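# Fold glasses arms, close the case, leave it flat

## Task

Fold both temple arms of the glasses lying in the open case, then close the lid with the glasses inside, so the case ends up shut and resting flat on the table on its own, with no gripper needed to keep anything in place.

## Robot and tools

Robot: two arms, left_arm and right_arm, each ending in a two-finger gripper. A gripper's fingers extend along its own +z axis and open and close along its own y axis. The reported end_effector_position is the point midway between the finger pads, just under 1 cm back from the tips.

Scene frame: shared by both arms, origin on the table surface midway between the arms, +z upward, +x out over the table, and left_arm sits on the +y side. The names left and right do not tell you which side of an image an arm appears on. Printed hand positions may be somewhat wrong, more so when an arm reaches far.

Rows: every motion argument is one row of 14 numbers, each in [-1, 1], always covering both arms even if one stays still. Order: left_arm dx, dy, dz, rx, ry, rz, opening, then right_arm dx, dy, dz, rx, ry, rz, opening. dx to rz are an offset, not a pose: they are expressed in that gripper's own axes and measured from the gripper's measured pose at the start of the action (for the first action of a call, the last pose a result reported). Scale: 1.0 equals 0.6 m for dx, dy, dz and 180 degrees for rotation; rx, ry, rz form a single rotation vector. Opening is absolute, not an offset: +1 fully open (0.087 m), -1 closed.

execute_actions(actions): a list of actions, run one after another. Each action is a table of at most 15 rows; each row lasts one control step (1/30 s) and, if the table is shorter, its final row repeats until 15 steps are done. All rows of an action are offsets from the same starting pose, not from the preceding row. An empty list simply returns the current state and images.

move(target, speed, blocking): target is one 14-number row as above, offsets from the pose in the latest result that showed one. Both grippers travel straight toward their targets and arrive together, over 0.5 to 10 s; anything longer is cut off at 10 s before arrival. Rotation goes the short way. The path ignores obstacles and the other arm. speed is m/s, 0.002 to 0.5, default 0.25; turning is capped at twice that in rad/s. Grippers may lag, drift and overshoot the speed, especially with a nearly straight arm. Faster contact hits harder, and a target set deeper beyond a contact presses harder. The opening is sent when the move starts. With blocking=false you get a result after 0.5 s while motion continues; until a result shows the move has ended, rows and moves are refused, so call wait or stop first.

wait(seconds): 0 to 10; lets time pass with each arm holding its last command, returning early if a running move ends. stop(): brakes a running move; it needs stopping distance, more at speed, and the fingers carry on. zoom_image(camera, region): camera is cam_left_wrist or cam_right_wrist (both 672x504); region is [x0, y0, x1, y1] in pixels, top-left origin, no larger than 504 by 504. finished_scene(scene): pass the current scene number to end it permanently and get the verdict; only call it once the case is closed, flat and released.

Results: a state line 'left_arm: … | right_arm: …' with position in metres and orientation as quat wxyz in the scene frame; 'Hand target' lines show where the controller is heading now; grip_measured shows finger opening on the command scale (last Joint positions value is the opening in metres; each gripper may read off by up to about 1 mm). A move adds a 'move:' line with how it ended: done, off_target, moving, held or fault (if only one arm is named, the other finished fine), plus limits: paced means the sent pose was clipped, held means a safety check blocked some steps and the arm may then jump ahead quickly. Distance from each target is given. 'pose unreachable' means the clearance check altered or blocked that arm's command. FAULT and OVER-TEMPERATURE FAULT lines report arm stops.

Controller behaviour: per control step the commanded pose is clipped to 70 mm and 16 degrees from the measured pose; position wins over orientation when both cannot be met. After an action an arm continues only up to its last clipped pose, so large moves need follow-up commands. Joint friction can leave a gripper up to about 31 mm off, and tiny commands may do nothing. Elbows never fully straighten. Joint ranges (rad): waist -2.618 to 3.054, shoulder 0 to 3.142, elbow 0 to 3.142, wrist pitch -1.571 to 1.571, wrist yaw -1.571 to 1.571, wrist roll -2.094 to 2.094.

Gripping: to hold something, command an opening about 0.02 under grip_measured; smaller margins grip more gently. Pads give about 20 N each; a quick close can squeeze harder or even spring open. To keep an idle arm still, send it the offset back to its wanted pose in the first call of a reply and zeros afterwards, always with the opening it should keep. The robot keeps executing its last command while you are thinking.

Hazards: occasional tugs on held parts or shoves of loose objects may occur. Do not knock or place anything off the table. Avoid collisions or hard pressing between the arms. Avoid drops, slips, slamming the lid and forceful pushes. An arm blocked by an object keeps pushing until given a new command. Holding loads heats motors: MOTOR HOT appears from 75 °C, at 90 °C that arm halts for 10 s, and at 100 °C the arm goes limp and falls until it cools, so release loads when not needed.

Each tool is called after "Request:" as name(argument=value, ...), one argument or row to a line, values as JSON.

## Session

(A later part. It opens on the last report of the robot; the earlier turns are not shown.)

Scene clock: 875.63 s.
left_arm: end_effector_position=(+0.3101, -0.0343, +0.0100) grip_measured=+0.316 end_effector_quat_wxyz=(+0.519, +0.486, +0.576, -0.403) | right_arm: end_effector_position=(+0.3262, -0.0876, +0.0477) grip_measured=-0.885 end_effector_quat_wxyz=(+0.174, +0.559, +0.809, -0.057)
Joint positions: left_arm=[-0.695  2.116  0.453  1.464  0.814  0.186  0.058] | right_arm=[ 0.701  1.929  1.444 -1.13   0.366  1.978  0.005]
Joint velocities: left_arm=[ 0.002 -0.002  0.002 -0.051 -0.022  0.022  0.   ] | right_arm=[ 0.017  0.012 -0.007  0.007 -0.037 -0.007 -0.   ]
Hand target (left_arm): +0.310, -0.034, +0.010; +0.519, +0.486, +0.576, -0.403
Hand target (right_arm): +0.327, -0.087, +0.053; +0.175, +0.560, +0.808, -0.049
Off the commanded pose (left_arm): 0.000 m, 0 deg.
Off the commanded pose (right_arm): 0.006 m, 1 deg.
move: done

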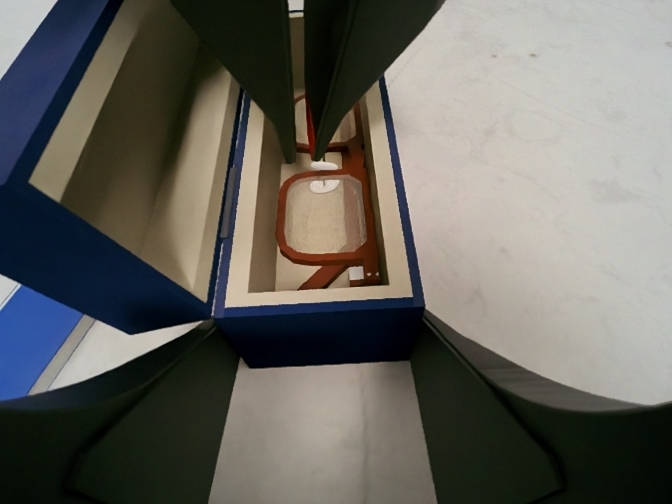

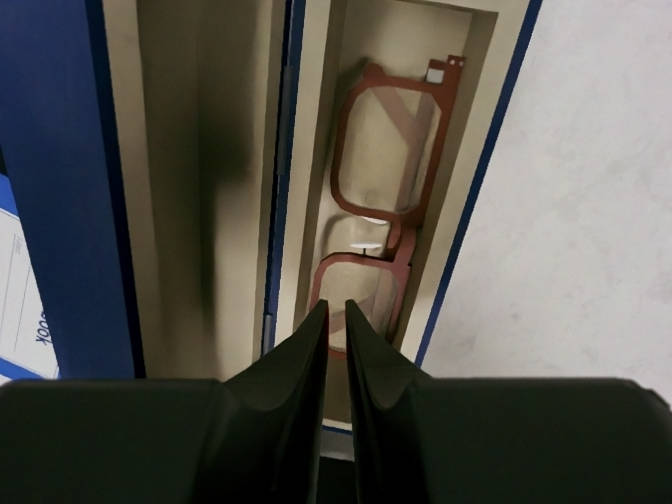

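Request:
zoom_image(
  camera="cam_left_wrist",
  region=[220, 80, 430, 320],
)

Request:
zoom_image(
  camera="cam_right_wrist",
  region=[250, 0, 550, 420],
)

Region (220, 80, 430, 320) of cam_left_wrist's 672x504 image, scaled by 2.100, with more detail than that image has; it fills the left 441 columns of this view, and the rest is white.

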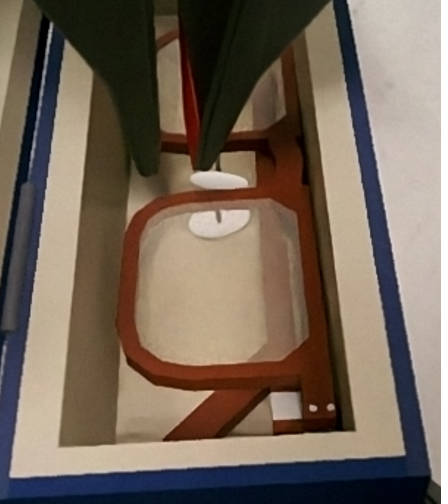

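Region (250, 0, 550, 420) of cam_right_wrist's 672x504 image, scaled by 1.200, with more detail than that image has; it fills the left 360 columns of this view, and the rest is white.

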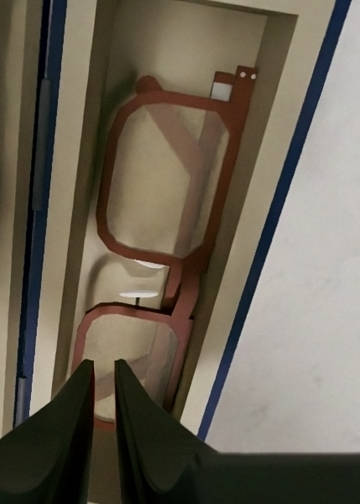

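Request:
move(
  target=[0,0,0,0,0,0,0.293,0.0123,-0.0147,0.0447,0.0229,-0.0099,-0.0096,-0.99],
  speed=0.025,
)

Request:
zoom_image(
  camera="cam_left_wrist",
  region=[220, 80, 430, 320],
)

Scene clock: 917.40 s.
left_arm: end_effector_position=(+0.3101, -0.0343, +0.0100) grip_measured=+0.316 end_effector_quat_wxyz=(+0.519, +0.486, +0.576, -0.403) | right_arm: end_effector_position=(+0.3226, -0.0909, +0.0260) grip_measured=-0.990 end_effector_quat_wxyz=(+0.167, +0.553, +0.811, -0.088)
Joint positions: left_arm=[-0.695  2.116  0.453  1.464  0.814  0.186  0.058] | right_arm=[ 0.701  1.993  1.444 -1.13   0.366  1.978  0.   ]
Joint velocities: left_arm=[-0.007 -0.017  0.007  0.007  0.066  0.007  0.001] | right_arm=[-0.002  0.017 -0.002 -0.037 -0.022 -0.022 -0.   ]
Hand target (left_arm): +0.310, -0.034, +0.010; +0.519, +0.486, +0.576, -0.403
Hand target (right_arm): +0.322, -0.092, +0.020; +0.166, +0.551, +0.812, -0.097
Off the commanded pose (left_arm): 0.000 m, 0 deg.
Off the commanded pose (right_arm): 0.007 m, 1 deg.
move: done

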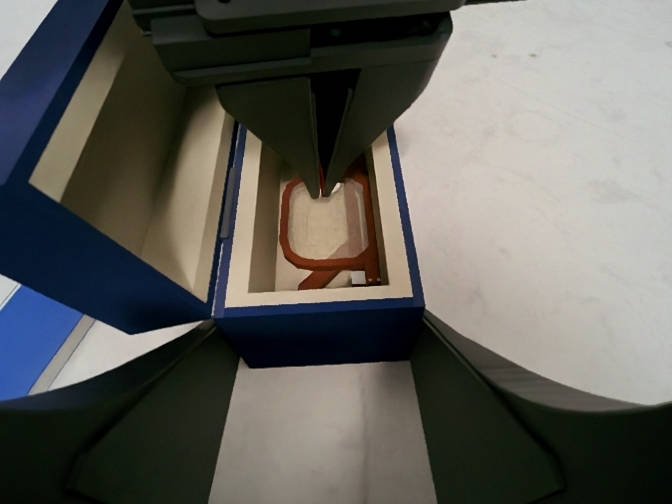

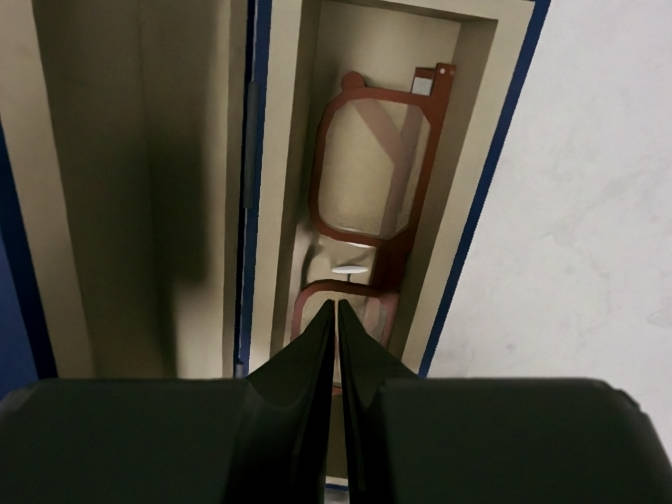

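Region (220, 80, 430, 320) of cam_left_wrist's 672x504 image, scaled by 2.100, with more detail than that image has; it fills the left 441 columns of this view, and the rest is white.

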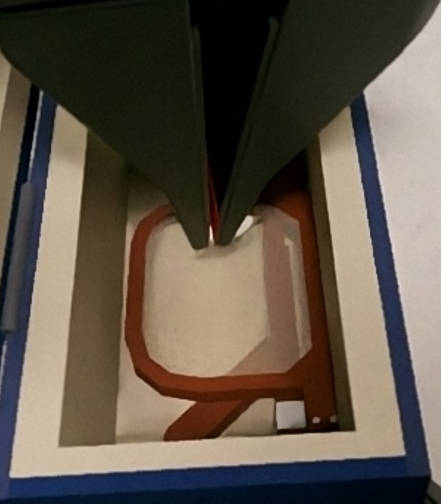

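Request:
move(
  target=[0,0,0,0,0,0,0.293,-0.0969,0.0139,-0.1473,-0.0059,0.1171,0.0458,-0.99],
  speed=0.13,
)

Scene clock: 998.30 s.
left_arm: end_effector_position=(+0.3101, -0.0343, +0.0100) grip_measured=+0.316 end_effector_quat_wxyz=(+0.519, +0.486, +0.576, -0.403) | right_arm: end_effector_position=(+0.3326, -0.1087, +0.1191) grip_measured=-0.990 end_effector_quat_wxyz=(+0.024, +0.618, +0.786, +0.024)
Joint positions: left_arm=[-0.695  2.116  0.453  1.464  0.814  0.186  0.058] | right_arm=[ 0.47   1.78   1.526 -1.255  0.026  1.861  0.   ]
Joint velocities: left_arm=[-0.012 -0.012 -0.002 -0.037  0.037  0.022 -0.001] | right_arm=[ 0.002  0.012 -0.022 -0.007 -0.007  0.007 -0.   ]
Hand target (left_arm): +0.310, -0.034, +0.010; +0.519, +0.486, +0.576, -0.403
Hand target (right_arm): +0.334, -0.109, +0.129; +0.024, +0.615, +0.787, +0.034
Off the commanded pose (left_arm): 0.000 m, 0 deg.
Off the commanded pose (right_arm): 0.011 m, 1 deg.
move: off_target (right_arm)

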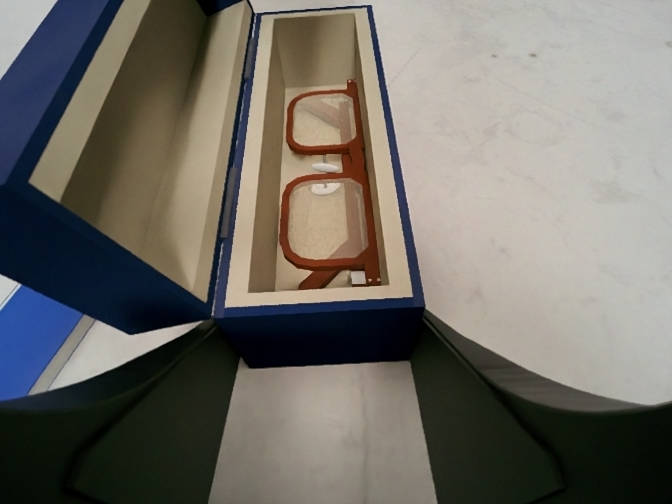

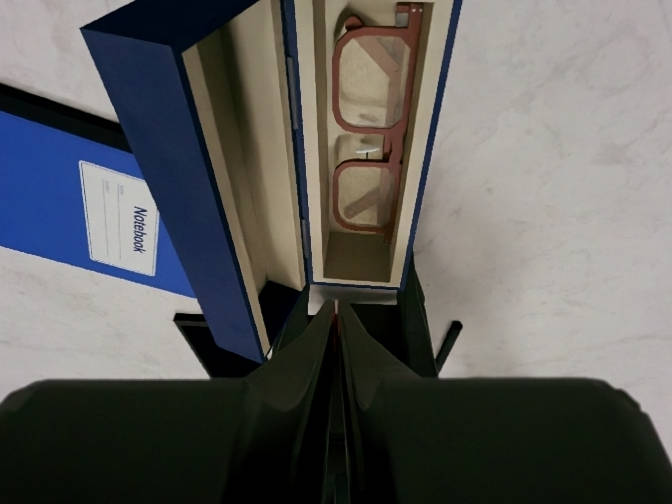

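Request:
zoom_image(
  camera="cam_right_wrist",
  region=[60, 0, 480, 380],
)

Region (60, 0, 480, 380) of cam_right_wrist's 672x504 image, scaled by 1.200, with more detail than that image has; it fills the top 456 rows of this view, and the rest is white.

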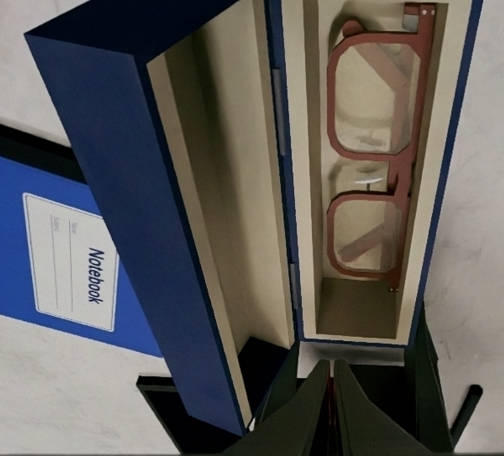

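Request:
move(
  target=[0,0,0,0,0,0,0.293,0,0.0998,0.003,0,0,0,-0.01],
  speed=0.08,
)

Scene clock: 1026.47 s.
left_arm: end_effector_position=(+0.3101, -0.0343, +0.0100) grip_measured=+0.316 end_effector_quat_wxyz=(+0.519, +0.486, +0.576, -0.403) | right_arm: end_effector_position=(+0.3884, -0.0921, +0.1228) grip_measured=-0.010 end_effector_quat_wxyz=(+0.026, +0.619, +0.784, +0.029)
Joint positions: left_arm=[-0.695  2.116  0.453  1.464  0.814  0.186  0.058] | right_arm=[ 0.434  1.997  1.827 -1.327  0.024  1.83   0.043]
Joint velocities: left_arm=[ 0.002  0.012  0.007 -0.037 -0.022 -0.051 -0.   ] | right_arm=[ 0.012 -0.017  0.012 -0.022 -0.037  0.051  0.   ]
Hand target (left_arm): +0.310, -0.034, +0.010; +0.519, +0.486, +0.576, -0.403
Hand target (right_arm): +0.391, -0.094, +0.122; +0.023, +0.618, +0.786, +0.024
Off the commanded pose (left_arm): 0.000 m, 0 deg.
Off the commanded pose (right_arm): 0.004 m, 1 deg.
move: done

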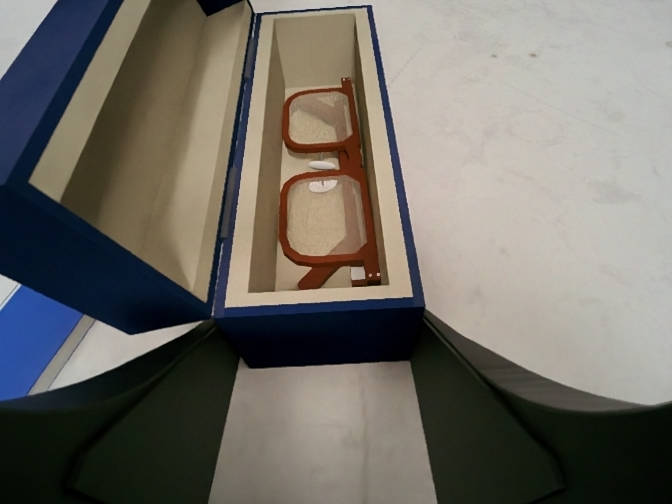

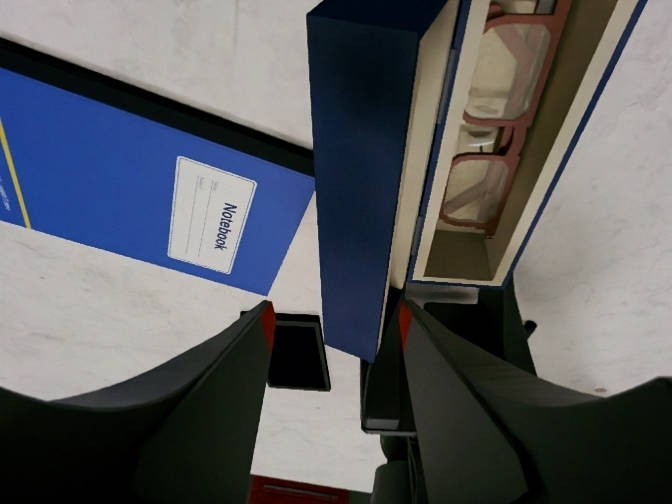

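Request:
move(
  target=[0,0,0,0,0,0,0.293,0,-0.016,0.088,0,0,0,0.17],
  speed=0.06,
)

Scene clock: 1035.47 s.
left_arm: end_effector_position=(+0.3101, -0.0343, +0.0100) grip_measured=+0.316 end_effector_quat_wxyz=(+0.519, +0.486, +0.576, -0.403) | right_arm: end_effector_position=(+0.3859, -0.0935, +0.0702) grip_measured=+0.170 end_effector_quat_wxyz=(+0.025, +0.619, +0.785, +0.027)
Joint positions: left_arm=[-0.695  2.116  0.453  1.464  0.814  0.186  0.058] | right_arm=[ 0.434  1.997  1.619 -1.123  0.024  1.83   0.051]
Joint velocities: left_arm=[-0.007 -0.007  0.007  0.051 -0.095  0.007 -0.001] | right_arm=[-0.037 -0.012 -0.002  0.022 -0.037  0.051 -0.001]
Hand target (left_arm): +0.310, -0.034, +0.010; +0.519, +0.486, +0.576, -0.403
Hand target (right_arm): +0.383, -0.094, +0.069; +0.026, +0.619, +0.784, +0.029
Off the commanded pose (left_arm): 0.000 m, 0 deg.
Off the commanded pose (right_arm): 0.003 m, 0 deg.
move: done

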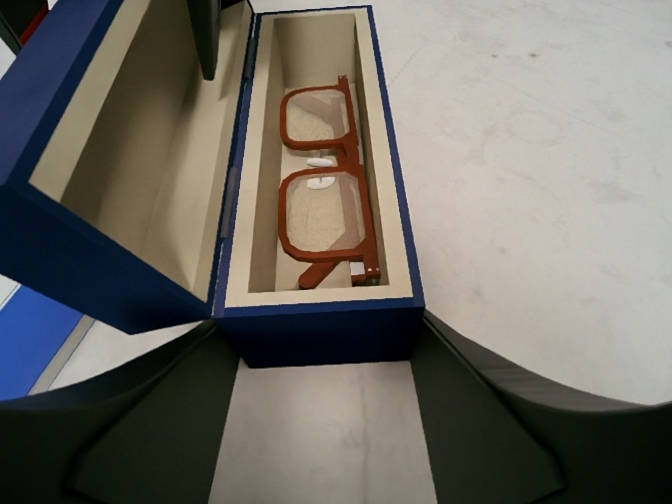

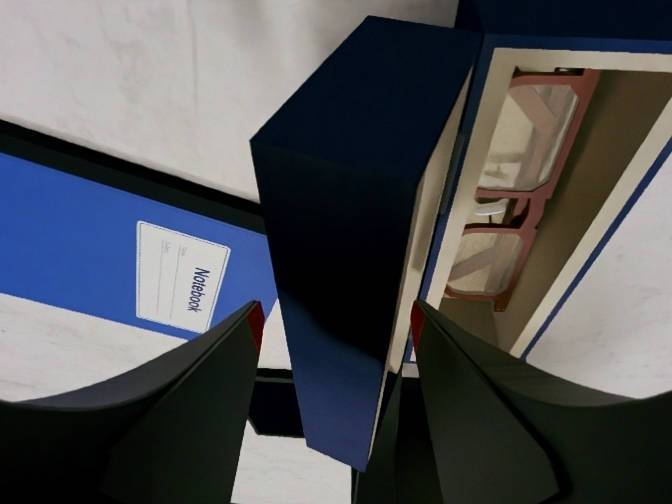

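Request:
zoom_image(
  camera="cam_left_wrist",
  region=[220, 60, 430, 320],
)

Region (220, 60, 430, 320) of cam_left_wrist's 672x504 image, scaled by 1.938, with more detail than that image has; it fills the left 407 columns of this view, and the rest is white.

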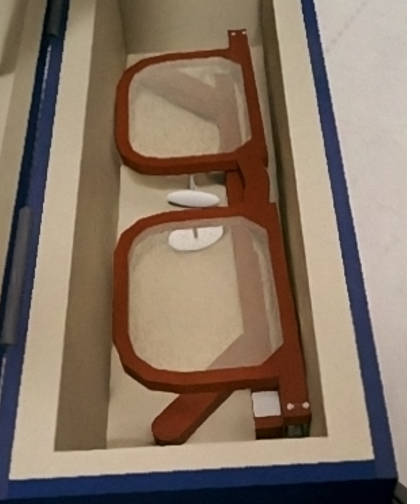

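Request:
move(
  target=[0,0,0,0,0,0,0.293,0,-0.048,-0.0386,-0.0544,0,0,-0.19],
  speed=0.05,
)

Scene clock: 1076.30 s.
left_arm: end_effector_position=(+0.3063, -0.0353, +0.0104) grip_measured=+0.307 end_effector_quat_wxyz=(+0.514, +0.490, +0.572, -0.411) | right_arm: end_effector_position=(+0.3614, -0.0996, +0.0926) grip_measured=-0.190 end_effector_quat_wxyz=(+0.075, +0.614, +0.780, +0.097)
Joint positions: left_arm=[-0.695  2.116  0.453  1.463  0.835  0.184  0.057] | right_arm=[ 0.472  1.74   1.344 -0.94   0.068  1.857  0.035]
Joint velocities: left_arm=[ 0.002  0.007 -0.002  0.037  0.007  0.007  0.001] | right_arm=[ 0.007  0.002  0.002  0.037  0.037 -0.037 -0.   ]
Hand target (left_arm): +0.310, -0.034, +0.010; +0.519, +0.486, +0.576, -0.403
Hand target (right_arm): +0.356, -0.101, +0.090; +0.078, +0.614, +0.780, +0.094
Off the commanded pose (left_arm): 0.004 m, 1 deg.
Off the commanded pose (right_arm): 0.005 m, 1 deg.
move: done

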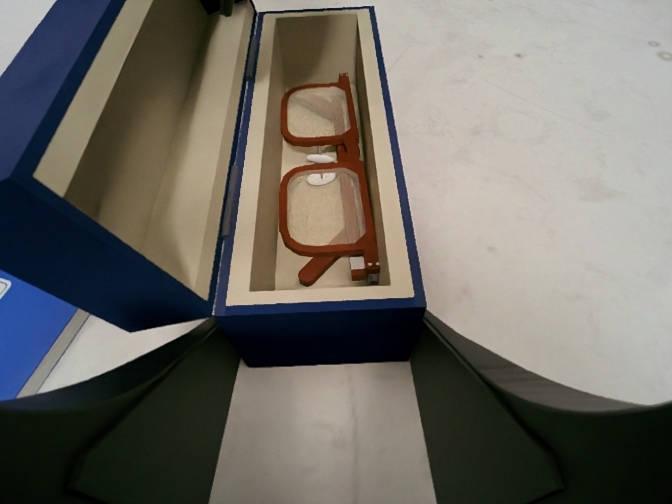

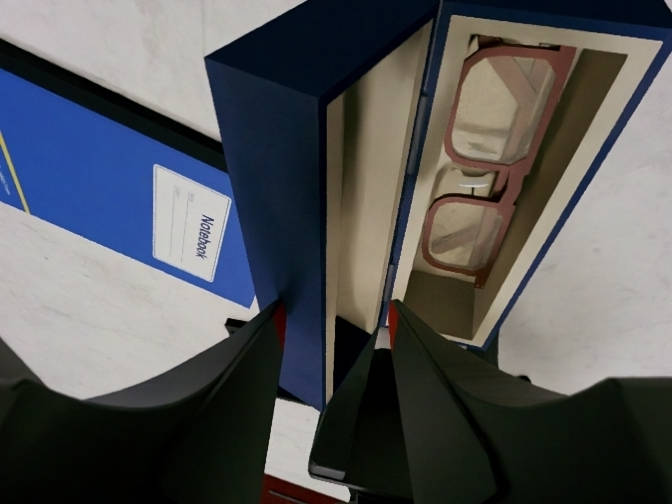

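Request:
move(
  target=[0.0018,0.0099,-0.0004,-0.011,0.002,0,0.283,0,0.0058,0.0282,0.0556,0,0,0.96],
  speed=0.05,
)

Scene clock: 1119.83 s.
left_arm: end_effector_position=(+0.3080, -0.0349, +0.0101) grip_measured=+0.307 end_effector_quat_wxyz=(+0.516, +0.486, +0.575, -0.408) | right_arm: end_effector_position=(+0.3664, -0.0968, +0.0783) grip_measured=+0.960 end_effector_quat_wxyz=(+0.026, +0.620, +0.784, +0.033)
Joint positions: left_arm=[-0.695  2.116  0.453  1.463  0.824  0.18   0.057] | right_arm=[ 0.451  1.909  1.528 -1.109  0.023  1.848  0.086]
Joint velocities: left_arm=[-0.002 -0.012 -0.002 -0.007 -0.007 -0.007 -0.   ] | right_arm=[-0.007 -0.002 -0.007 -0.022  0.022  0.022 -0.   ]
Hand target (left_arm): +0.312, -0.034, +0.010; +0.521, +0.482, +0.580, -0.399
Hand target (right_arm): +0.369, -0.098, +0.077; +0.021, +0.618, +0.785, +0.028
Off the commanded pose (left_arm): 0.004 m, 1 deg.
Off the commanded pose (right_arm): 0.003 m, 1 deg.
move: done

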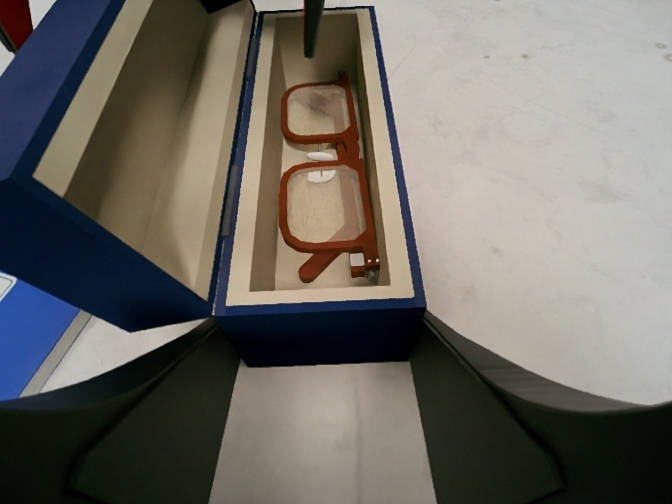

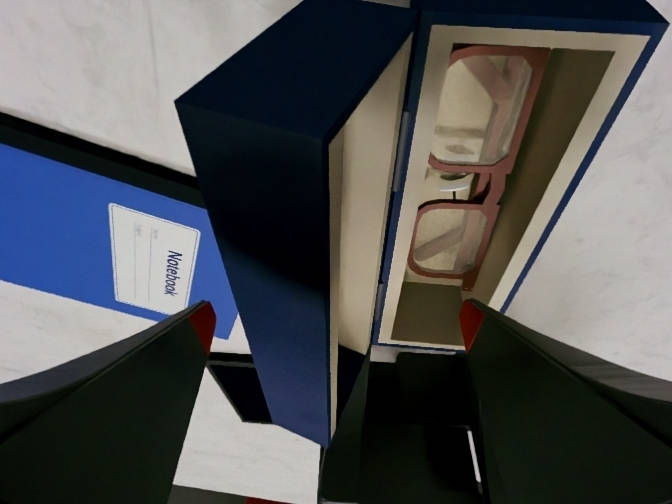

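Request:
execute_actions(
  actions=[],
)

Scene clock: 1148.77 s.
left_arm: end_effector_position=(+0.3081, -0.0348, +0.0101) grip_measured=+0.307 end_effector_quat_wxyz=(+0.516, +0.486, +0.576, -0.408) | right_arm: end_effector_position=(+0.3658, -0.0970, +0.0782) grip_measured=+0.960 end_effector_quat_wxyz=(+0.026, +0.619, +0.784, +0.032)
Joint positions: left_arm=[-0.695  2.116  0.453  1.463  0.824  0.18   0.057] | right_arm=[ 0.451  1.909  1.528 -1.111  0.023  1.847  0.086]
Joint velocities: left_arm=[-0.007  0.022 -0.017  0.037  0.007 -0.037 -0.001] | right_arm=[ 0.007 -0.012  0.002 -0.037 -0.066 -0.022 -0.001]
Hand target (left_arm): +0.312, -0.034, +0.010; +0.521, +0.482, +0.580, -0.399
Hand target (right_arm): +0.369, -0.098, +0.077; +0.021, +0.618, +0.785, +0.028
Off the commanded pose (left_arm): 0.004 m, 1 deg.
Off the commanded pose (right_arm): 0.003 m, 1 deg.

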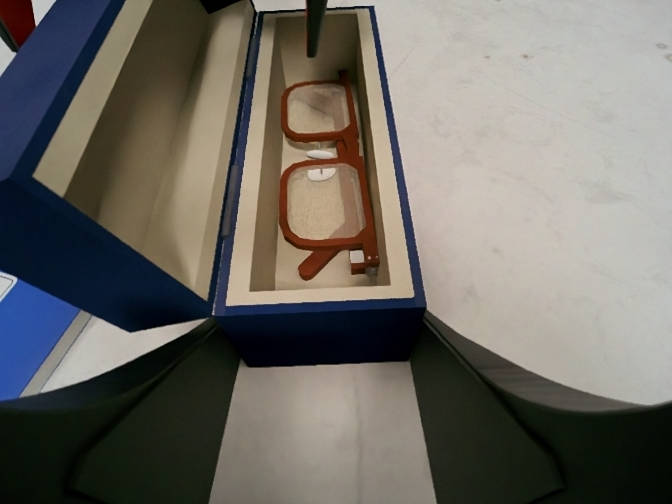

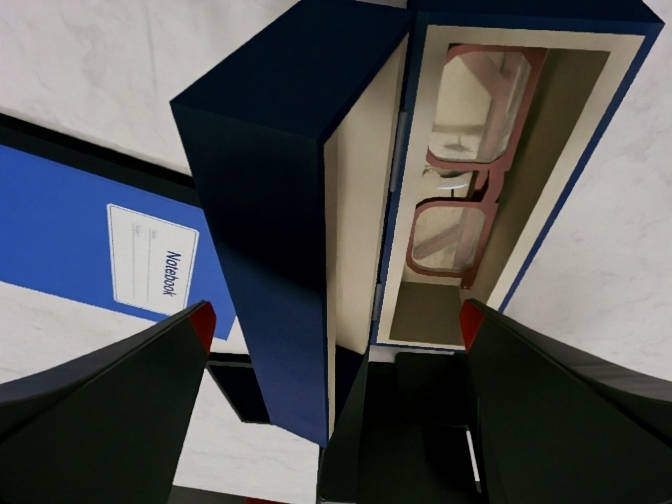

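Request:
execute_actions(
  actions=[
    [[0.0013,0.007,0,-0.008,0.0015,0,0.283, 0,0,0.001,0,0,0,0.92],[0.0013,0.007,0,-0.008,0.0015,0,0.283, 0,0,0.001,0,0,0,0.88],[0.0013,0.007,0,-0.008,0.0015,0,0.283, 0,0,0.001,0,0,0,0.84],[0.0013,0.007,0,-0.008,0.0015,0,0.283, 0,0,0.001,0,0,0,0.80],[0.0013,0.007,0,-0.008,0.0015,0,0.283, 0,0,0.001,0,0,0,0.76],[0.0013,0.007,0,-0.008,0.0015,0,0.283, 0,-0.001,0.001,0,0,0,0.72],[0.0013,0.007,0,-0.008,0.0015,0,0.283, 0,-0.002,0.001,0,0,0,0.68],[0.0013,0.007,0,-0.008,0.0015,0,0.283, 0,-0.003,0.001,0,0,0,0.64],[0.0013,0.007,0,-0.008,0.0015,0,0.283, 0,-0.004,0.001,0,0,0,0.60],[0.0013,0.007,0,-0.008,0.0015,0,0.283, 0,-0.005,0.001,0,0,0,0.56],[0.0013,0.007,0,-0.008,0.0015,0,0.283, 0,-0.005,0.001,0,0,0,0.53],[0.0013,0.007,0,-0.008,0.0015,0,0.283, 0,-0.005,0.001,0,0,0,0.50],[0.0013,0.007,0,-0.008,0.0015,0,0.283, 0,-0.005,0.001,0,0,0,0.47],[0.0013,0.007,0,-0.008,0.0015,0,0.283, 0,-0.005,0.001,0,0,0,0.44],[0.0013,0.007,0,-0.008,0.0015,0,0.283, 0,-0.005,0.001,0,0,0,0.41]],
    [[0.0013,0.007,0,-0.008,0.0015,0,0.283, 0,-0.006,0.001,0,0,0,0.385],[0.0013,0.007,0,-0.008,0.0015,0,0.283, 0,-0.006,0.001,0,0,0,0.36],[0.0013,0.007,0,-0.008,0.0015,0,0.283, 0,-0.006,0.001,0,0,0,0.335],[0.0013,0.007,0,-0.008,0.0015,0,0.283, 0,-0.006,0.001,0,0,0,0.31],[0.0013,0.007,0,-0.008,0.0015,0,0.283, 0,-0.006,0.001,0,0,0,0.285],[0.0013,0.007,0,-0.008,0.0015,0,0.283, 0,-0.006,0.001,0,0,0,0.26],[0.0013,0.007,0,-0.008,0.0015,0,0.283, 0,-0.006,0.001,0,0,0,0.235],[0.0013,0.007,0,-0.008,0.0015,0,0.283, 0,-0.006,0.001,0,0,0,0.21],[0.0013,0.007,0,-0.008,0.0015,0,0.283, 0,-0.006,0.001,0,0,0,0.185],[0.0013,0.007,0,-0.008,0.0015,0,0.283, 0,-0.006,0.001,0,0,0,0.16],[0.0013,0.007,0,-0.008,0.0015,0,0.283, 0,-0.006,0.001,0,0,0,0.135],[0.0013,0.007,0,-0.008,0.0015,0,0.283, 0,-0.006,0.001,0,0,0,0.11],[0.0013,0.007,0,-0.008,0.0015,0,0.283, 0,-0.006,0.001,0,0,0,0.085],[0.0013,0.007,0,-0.008,0.0015,0,0.283, 0,-0.006,0.001,0,0,0,0.06],[0.0013,0.007,0,-0.008,0.0015,0,0.283, 0,-0.006,0.001,0,0,0,0.04]],
  ],
)

Scene clock: 1173.60 s.
left_arm: end_effector_position=(+0.3084, -0.0347, +0.0100) grip_measured=+0.307 end_effector_quat_wxyz=(+0.515, +0.484, +0.577, -0.408) | right_arm: end_effector_position=(+0.3720, -0.0948, +0.0789) grip_measured=+0.050 end_effector_quat_wxyz=(+0.033, +0.620, +0.783, +0.042)
Joint positions: left_arm=[-0.695  2.116  0.453  1.463  0.821  0.176  0.057] | right_arm=[ 0.451  1.909  1.528 -1.085  0.029  1.849  0.046]
Joint velocities: left_arm=[-0.007  0.002  0.012 -0.051  0.051  0.037 -0.002] | right_arm=[-0.012 -0.017  0.012  0.007  0.022 -0.007 -0.017]
Hand target (left_arm): +0.312, -0.034, +0.009; +0.520, +0.479, +0.583, -0.400
Hand target (right_arm): +0.363, -0.098, +0.077; +0.026, +0.619, +0.784, +0.032
Off the commanded pose (left_arm): 0.004 m, 1 deg.
Off the commanded pose (right_arm): 0.010 m, 2 deg.

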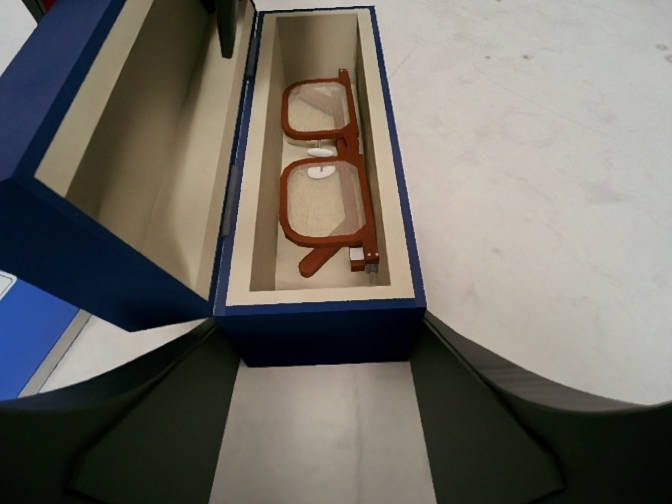

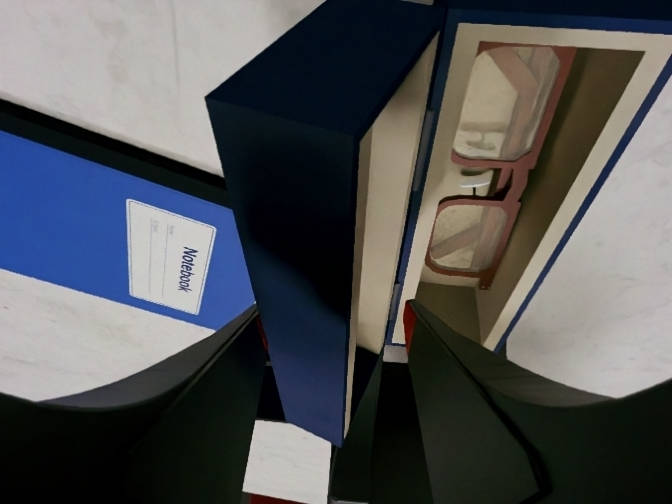

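Request:
execute_actions(
  actions=[
    [[0.0013,0.007,0,-0.008,0.0015,0,0.283, 0,-0.018,0.001,0.008,0,0,0.03],[0.0013,0.007,0,-0.008,0.0015,0,0.283, 0,-0.020,0.0005,0.008,0,0,0.02],[0.0013,0.007,0,-0.008,0.0015,0,0.283, 0,-0.022,0,0.008,0,0,0.01],[0.0013,0.007,0,-0.008,0.0015,0,0.283, 0,-0.0245,-0.0003,0.008,0,0,0.0],[0.0013,0.007,0,-0.008,0.0015,0,0.283, 0,-0.027,-0.0006,0.008,0,0,-0.01],[0.0013,0.007,0,-0.008,0.0015,0,0.283, 0,-0.029,-0.001,0.008,0,0,-0.02],[0.0013,0.007,0,-0.008,0.0015,0,0.283, 0,-0.031,-0.0013,0.008,0,0,-0.03],[0.0013,0.007,0,-0.008,0.0015,0,0.283, 0,-0.0335,-0.0016,0.008,0,0,-0.04],[0.0013,0.007,0,-0.008,0.0015,0,0.283, 0,-0.036,-0.002,0.008,0,0,-0.05],[0.0013,0.007,0,-0.008,0.0015,0,0.283, 0,-0.038,-0.0023,0.008,0,0,-0.06],[0.0013,0.007,0,-0.008,0.0015,0,0.283, 0,-0.040,-0.0026,0.008,0,0,-0.07],[0.0013,0.007,0,-0.008,0.0015,0,0.283, 0,-0.0425,-0.003,0.008,0,0,-0.08],[0.0013,0.007,0,-0.008,0.0015,0,0.283, 0,-0.045,-0.0033,0.008,0,0,-0.09],[0.0013,0.007,0,-0.008,0.0015,0,0.283, 0,-0.047,-0.0036,0.008,0,0,-0.10],[0.0013,0.007,0,-0.008,0.0015,0,0.283, 0,-0.049,-0.004,0.008,0,0,-0.11]],
  ],
)

Request:
wait(
  seconds=0.3,
)

Scene clock: 1208.93 s.
left_arm: end_effector_position=(+0.3049, -0.0365, +0.0103) grip_measured=+0.302 end_effector_quat_wxyz=(+0.512, +0.488, +0.573, -0.413) | right_arm: end_effector_position=(+0.3659, -0.0980, +0.0825) grip_measured=-0.105 end_effector_quat_wxyz=(+0.039, +0.625, +0.777, +0.057)
Joint positions: left_arm=[-0.7    2.116  0.453  1.463  0.833  0.176  0.057] | right_arm=[ 0.452  1.851  1.46  -1.045  0.031  1.865  0.039]
Joint velocities: left_arm=[ 0.007 -0.002  0.002  0.007  0.081 -0.022  0.001] | right_arm=[-0.002 -0.144 -0.149  0.183 -0.022  0.125 -0.007]
Hand target (left_arm): +0.312, -0.034, +0.010; +0.520, +0.479, +0.583, -0.400
Hand target (right_arm): +0.344, -0.102, +0.078; +0.026, +0.620, +0.783, +0.032
Off the commanded pose (left_arm): 0.008 m, 2 deg.
Off the commanded pose (right_arm): 0.023 m, 3 deg.

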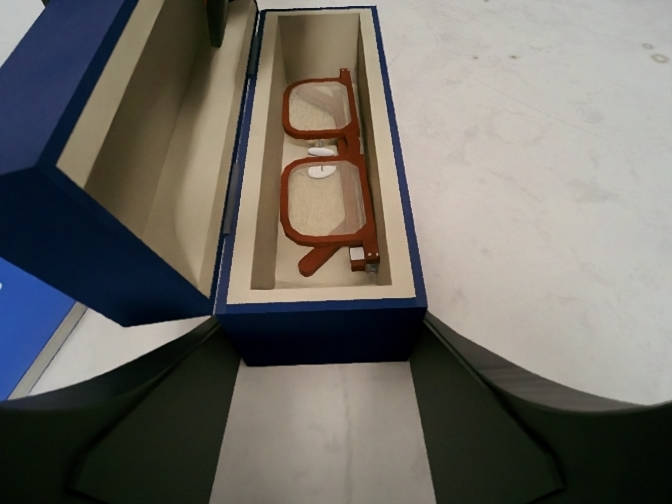

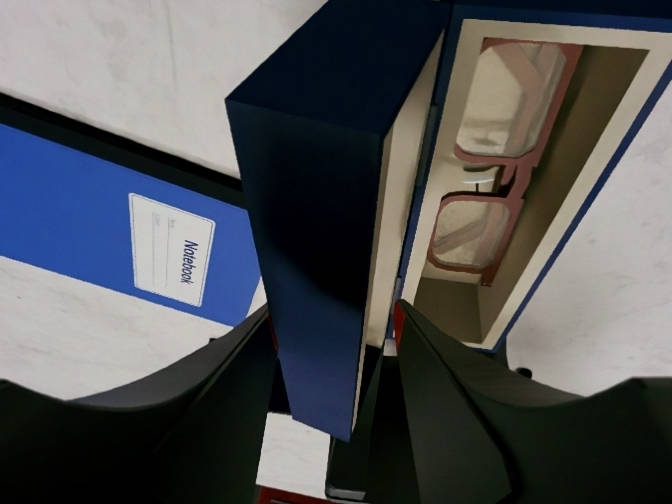

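Scene clock: 1209.23 s.
left_arm: end_effector_position=(+0.3047, -0.0366, +0.0102) grip_measured=+0.302 end_effector_quat_wxyz=(+0.512, +0.489, +0.573, -0.414) | right_arm: end_effector_position=(+0.3648, -0.0983, +0.0834) grip_measured=-0.109 end_effector_quat_wxyz=(+0.041, +0.626, +0.776, +0.058)
Joint positions: left_arm=[-0.7    2.116  0.453  1.462  0.834  0.176  0.057] | right_arm=[ 0.454  1.842  1.451 -1.041  0.032  1.87   0.039]
Joint velocities: left_arm=[-0.002  0.002 -0.007  0.051  0.037 -0.037 -0.001] | right_arm=[ 0.007 -0.002 -0.002  0.051 -0.022 -0.022  0.001]
Hand target (left_arm): +0.312, -0.034, +0.010; +0.520, +0.479, +0.583, -0.400
Hand target (right_arm): +0.344, -0.102, +0.078; +0.026, +0.620, +0.783, +0.032
Off the commanded pose (left_arm): 0.008 m, 2 deg.
Off the commanded pose (right_arm): 0.022 m, 4 deg.
wait: 0.30 s; at rest by 0.20 s

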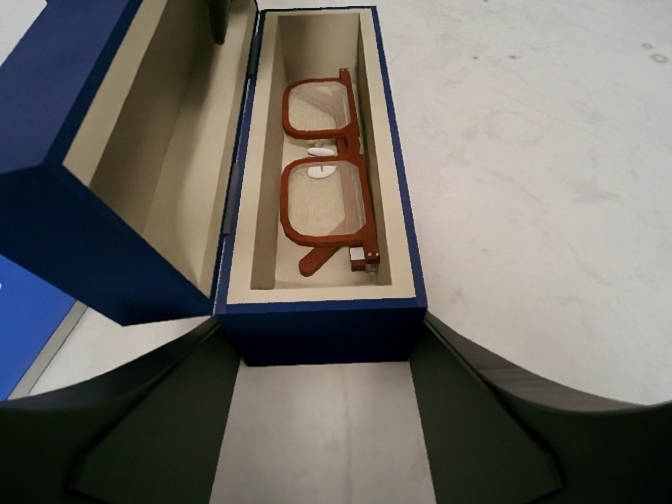

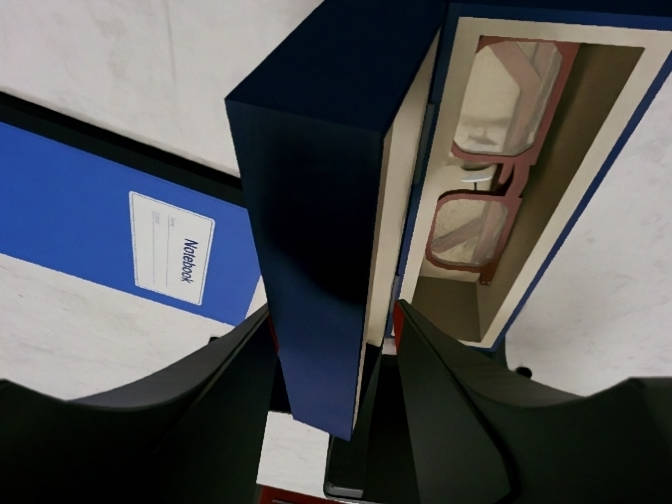

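Request:
execute_actions(
  actions=[
    [[0.0026,0.013,0,-0.014,0.003,0,0.283, 0,-0.037,0.004,0.016,0,-0.006,-0.11],[0.0026,0.0135,0,-0.0145,0.003,0,0.283, 0,-0.0385,0.0038,0.014,0,-0.006,-0.11],[0.0026,0.014,0,-0.015,0.003,0,0.283, 0,-0.040,0.0036,0.012,0,-0.006,-0.11],[0.0027,0.0145,0,-0.0155,0.003,0,0.283, 0,-0.0415,0.0034,0.010,0,-0.006,-0.115],[0.0028,0.015,0,-0.016,0.003,0,0.283, 0,-0.043,0.0032,0.008,0,-0.006,-0.12],[0.0029,0.0155,0,-0.0165,0.003,0,0.283, 0,-0.0443,0.003,0.006,0,-0.006,-0.125],[0.003,0.016,0,-0.017,0.003,0,0.283, 0,-0.0456,0.0028,0.004,0,-0.006,-0.13],[0.003,0.0165,0,-0.0175,0.003,0,0.283, 0,-0.047,0.0026,0.002,0,-0.006,-0.135],[0.003,0.017,0,-0.018,0.003,0,0.283, 0,-0.0483,0.0024,0.0,0,-0.006,-0.14],[0.003,0.017,0,-0.018,0.003,0,0.283, 0,-0.0496,0.0022,-0.002,0,-0.006,-0.145],[0.003,0.017,0,-0.018,0.003,0,0.283, 0,-0.051,0.002,-0.004,0,-0.006,-0.15],[0.003,0.017,0,-0.018,0.003,0,0.283, 0,-0.0523,0.0018,-0.006,0,-0.006,-0.15],[0.003,0.017,0,-0.018,0.003,0,0.283, 0,-0.0536,0.0016,-0.0075,0,-0.006,-0.15],[0.003,0.017,0,-0.018,0.003,0,0.283, 0,-0.055,0.0014,-0.009,0,-0.006,-0.15],[0.003,0.017,0,-0.018,0.003,0,0.283, 0,-0.056,0.0012,-0.0105,0,-0.006,-0.15]],
  ],
)

Request:
wait(
  seconds=0.3,
)

Scene clock: 1244.53 s.
left_arm: end_effector_position=(+0.3031, -0.0378, +0.0102) grip_measured=+0.302 end_effector_quat_wxyz=(+0.511, +0.490, +0.572, -0.415) | right_arm: end_effector_position=(+0.3552, -0.1014, +0.0871) grip_measured=-0.149 end_effector_quat_wxyz=(+0.063, +0.625, +0.772, +0.095)
Joint positions: left_arm=[-0.705  2.116  0.453  1.462  0.834  0.176  0.057] | right_arm=[ 0.468  1.727  1.307 -0.927  0.05   1.883  0.037]
Joint velocities: left_arm=[ 0.007  0.007  0.012 -0.007 -0.022 -0.037 -0.001] | right_arm=[ 0.042 -0.208 -0.237  0.168  0.066  0.051  0.   ]
Hand target (left_arm): +0.314, -0.034, +0.009; +0.523, +0.476, +0.586, -0.396
Hand target (right_arm): +0.333, -0.106, +0.077; +0.052, +0.618, +0.781, +0.070
Off the commanded pose (left_arm): 0.012 m, 4 deg.
Off the commanded pose (right_arm): 0.025 m, 3 deg.

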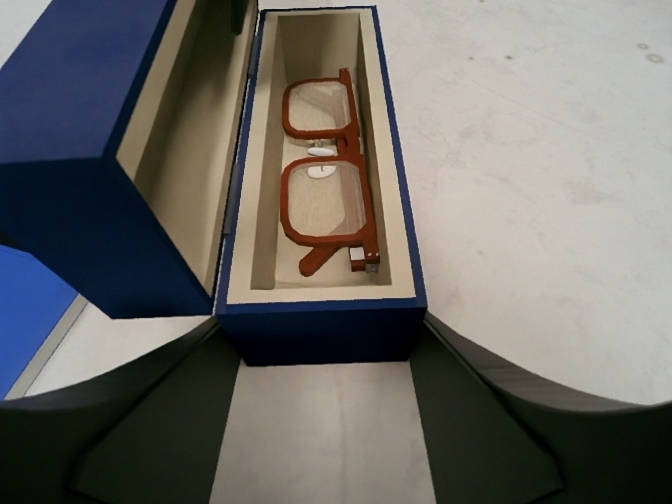

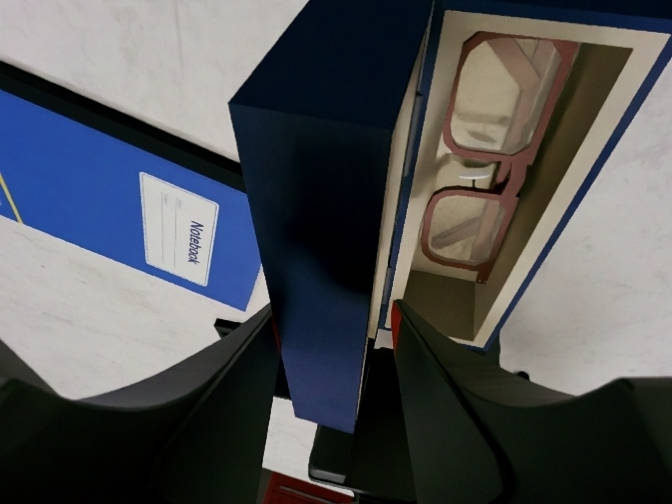

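Scene clock: 1244.83 s.
left_arm: end_effector_position=(+0.3031, -0.0378, +0.0102) grip_measured=+0.302 end_effector_quat_wxyz=(+0.511, +0.490, +0.572, -0.415) | right_arm: end_effector_position=(+0.3554, -0.1013, +0.0872) grip_measured=-0.149 end_effector_quat_wxyz=(+0.068, +0.625, +0.771, +0.101)
Joint positions: left_arm=[-0.705  2.116  0.453  1.462  0.834  0.176  0.057] | right_arm=[ 0.472  1.716  1.292 -0.909  0.057  1.886  0.037]
Joint velocities: left_arm=[-0.007 -0.012  0.007 -0.081  0.007  0.022  0.001] | right_arm=[-0.012  0.007  0.002  0.11  -0.022 -0.022 -0.   ]
Hand target (left_arm): +0.314, -0.034, +0.009; +0.523, +0.476, +0.586, -0.396
Hand target (right_arm): +0.333, -0.106, +0.077; +0.052, +0.618, +0.781, +0.070
Off the commanded pose (left_arm): 0.012 m, 4 deg.
Off the commanded pose (right_arm): 0.025 m, 4 deg.
wait: 0.30 s; at rest by 0.23 s

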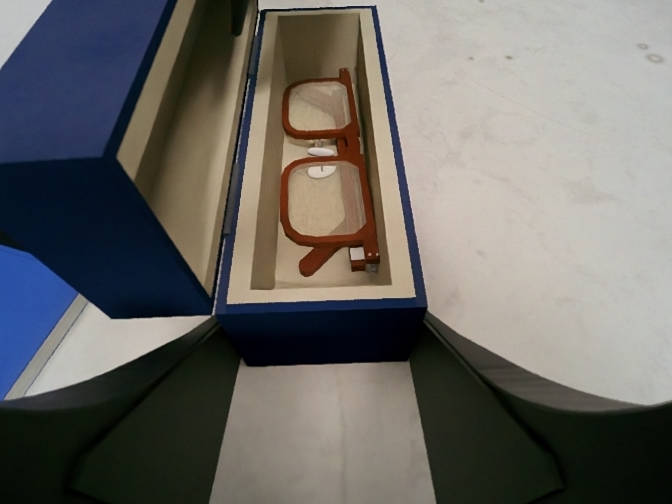

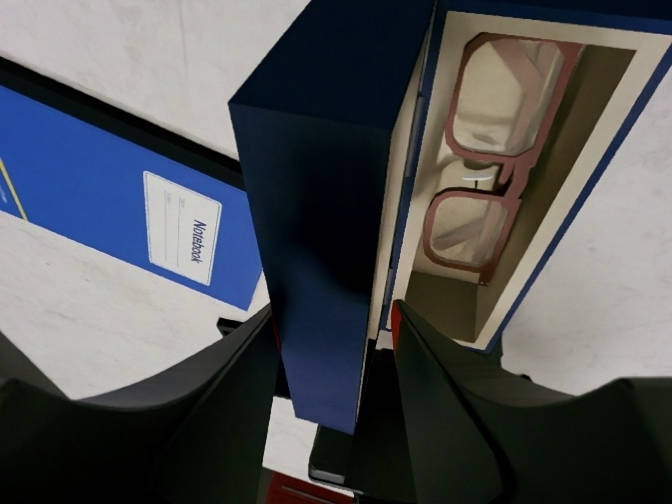

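Request:
execute_actions(
  actions=[
    [[0.003,0.020,0,-0.020,0.003,0,0.283, 0,-0.0425,0.007,0.022,0,-0.008,-0.15],[0.003,0.0205,0,-0.020,0.003,0,0.283, 0,-0.044,0.007,0.022,0,-0.008,-0.15],[0.003,0.021,0,-0.020,0.003,0,0.283, 0,-0.0455,0.0071,0.022,0,-0.008,-0.15],[0.003,0.0215,0,-0.020,0.003,0,0.283, 0,-0.047,0.0072,0.022,0,-0.008,-0.15],[0.003,0.022,0,-0.020,0.003,0,0.283, 0,-0.0485,0.0073,0.022,0,-0.008,-0.15],[0.003,0.0225,0,-0.020,0.003,0,0.283, 0,-0.050,0.0074,0.022,0,-0.008,-0.15],[0.003,0.023,0,-0.020,0.003,0,0.283, 0,-0.0515,0.0075,0.022,0,-0.008,-0.15],[0.003,0.0235,0,-0.020,0.003,0,0.283, 0,-0.053,0.0076,0.022,0,-0.008,-0.15],[0.003,0.024,0,-0.020,0.003,0,0.283, 0,-0.0545,0.0077,0.022,0,-0.008,-0.15],[0.003,0.024,0,-0.020,0.003,0,0.283, 0,-0.056,0.0078,0.022,0,-0.008,-0.15],[0.003,0.024,0,-0.020,0.003,0,0.283, 0,-0.0575,0.0079,0.022,0,-0.008,-0.15],[0.003,0.024,0,-0.020,0.003,0,0.283, 0,-0.059,0.008,0.022,0,-0.008,-0.15],[0.003,0.024,0,-0.020,0.003,0,0.283, 0,-0.060,0.0081,0.022,0,-0.008,-0.15],[0.003,0.024,0,-0.020,0.003,0,0.283, 0,-0.061,0.0082,0.022,0,-0.008,-0.15],[0.003,0.024,0,-0.020,0.003,0,0.283, 0,-0.062,0.0083,0.022,0,-0.008,-0.15]],
  ],
)

Request:
wait(
  seconds=0.3,
)

Scene clock: 1273.07 s.
left_arm: end_effector_position=(+0.3031, -0.0378, +0.0101) grip_measured=+0.302 end_effector_quat_wxyz=(+0.510, +0.490, +0.572, -0.415) | right_arm: end_effector_position=(+0.3516, -0.1019, +0.0879) grip_measured=-0.149 end_effector_quat_wxyz=(+0.072, +0.624, +0.770, +0.114)
Joint positions: left_arm=[-0.705  2.116  0.453  1.462  0.834  0.175  0.057] | right_arm=[ 0.475  1.679  1.244 -0.871  0.056  1.89   0.037]
Joint velocities: left_arm=[ 0.002 -0.012 -0.002 -0.037  0.007  0.022  0.   ] | right_arm=[-0.002 -0.061 -0.071 -0.007 -0.022 -0.007  0.   ]
Hand target (left_arm): +0.317, -0.035, +0.009; +0.523, +0.475, +0.587, -0.395
Hand target (right_arm): +0.323, -0.109, +0.074; +0.049, +0.617, +0.782, +0.073
Off the commanded pose (left_arm): 0.015 m, 4 deg.
Off the commanded pose (right_arm): 0.034 m, 6 deg.

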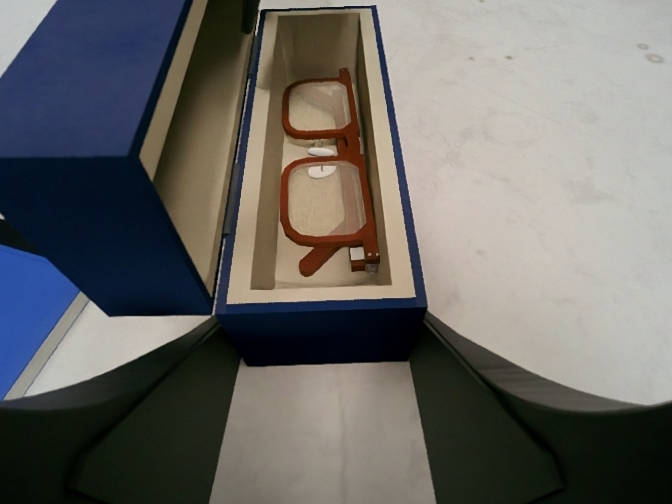

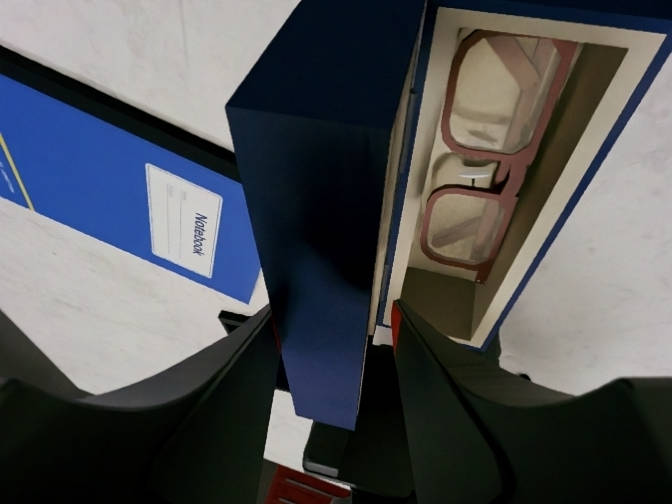

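Scene clock: 1273.37 s.
left_arm: end_effector_position=(+0.3031, -0.0378, +0.0101) grip_measured=+0.302 end_effector_quat_wxyz=(+0.510, +0.490, +0.572, -0.415) | right_arm: end_effector_position=(+0.3509, -0.1019, +0.0878) grip_measured=-0.149 end_effector_quat_wxyz=(+0.073, +0.624, +0.769, +0.115)
Joint positions: left_arm=[-0.705  2.116  0.453  1.462  0.834  0.175  0.057] | right_arm=[ 0.476  1.675  1.239 -0.868  0.056  1.893  0.037]
Joint velocities: left_arm=[ 0.007  0.007  0.002 -0.007  0.037 -0.037 -0.001] | right_arm=[ 0.007  0.002 -0.022 -0.007 -0.007  0.007 -0.   ]
Hand target (left_arm): +0.317, -0.035, +0.009; +0.523, +0.475, +0.587, -0.395
Hand target (right_arm): +0.323, -0.109, +0.074; +0.049, +0.617, +0.782, +0.073
Off the commanded pose (left_arm): 0.015 m, 4 deg.
Off the commanded pose (right_arm): 0.034 m, 6 deg.
wait: 0.30 s; at rest by 0.17 s

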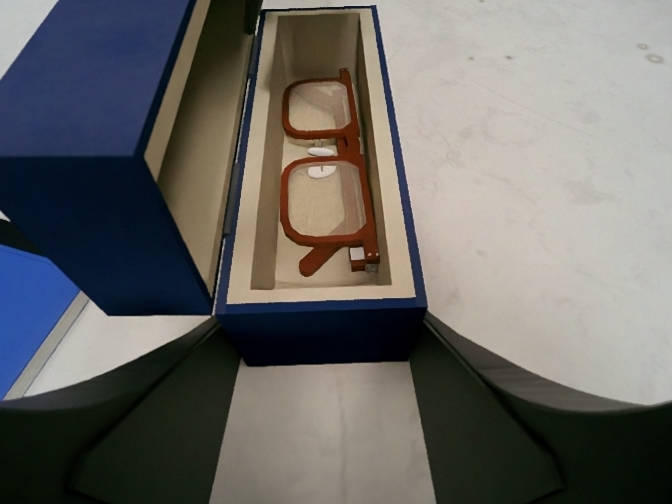

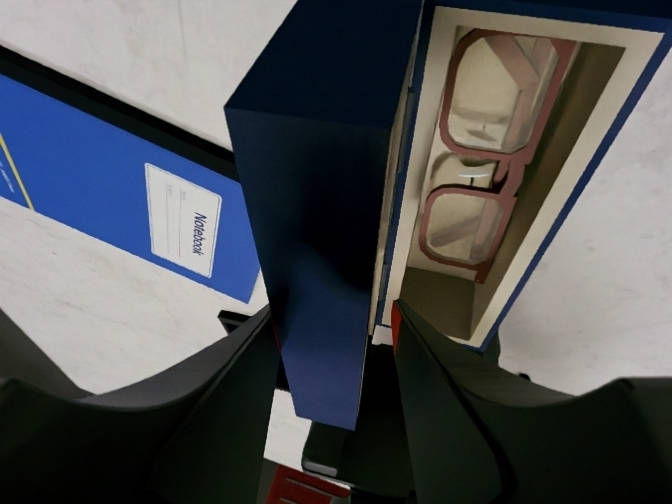

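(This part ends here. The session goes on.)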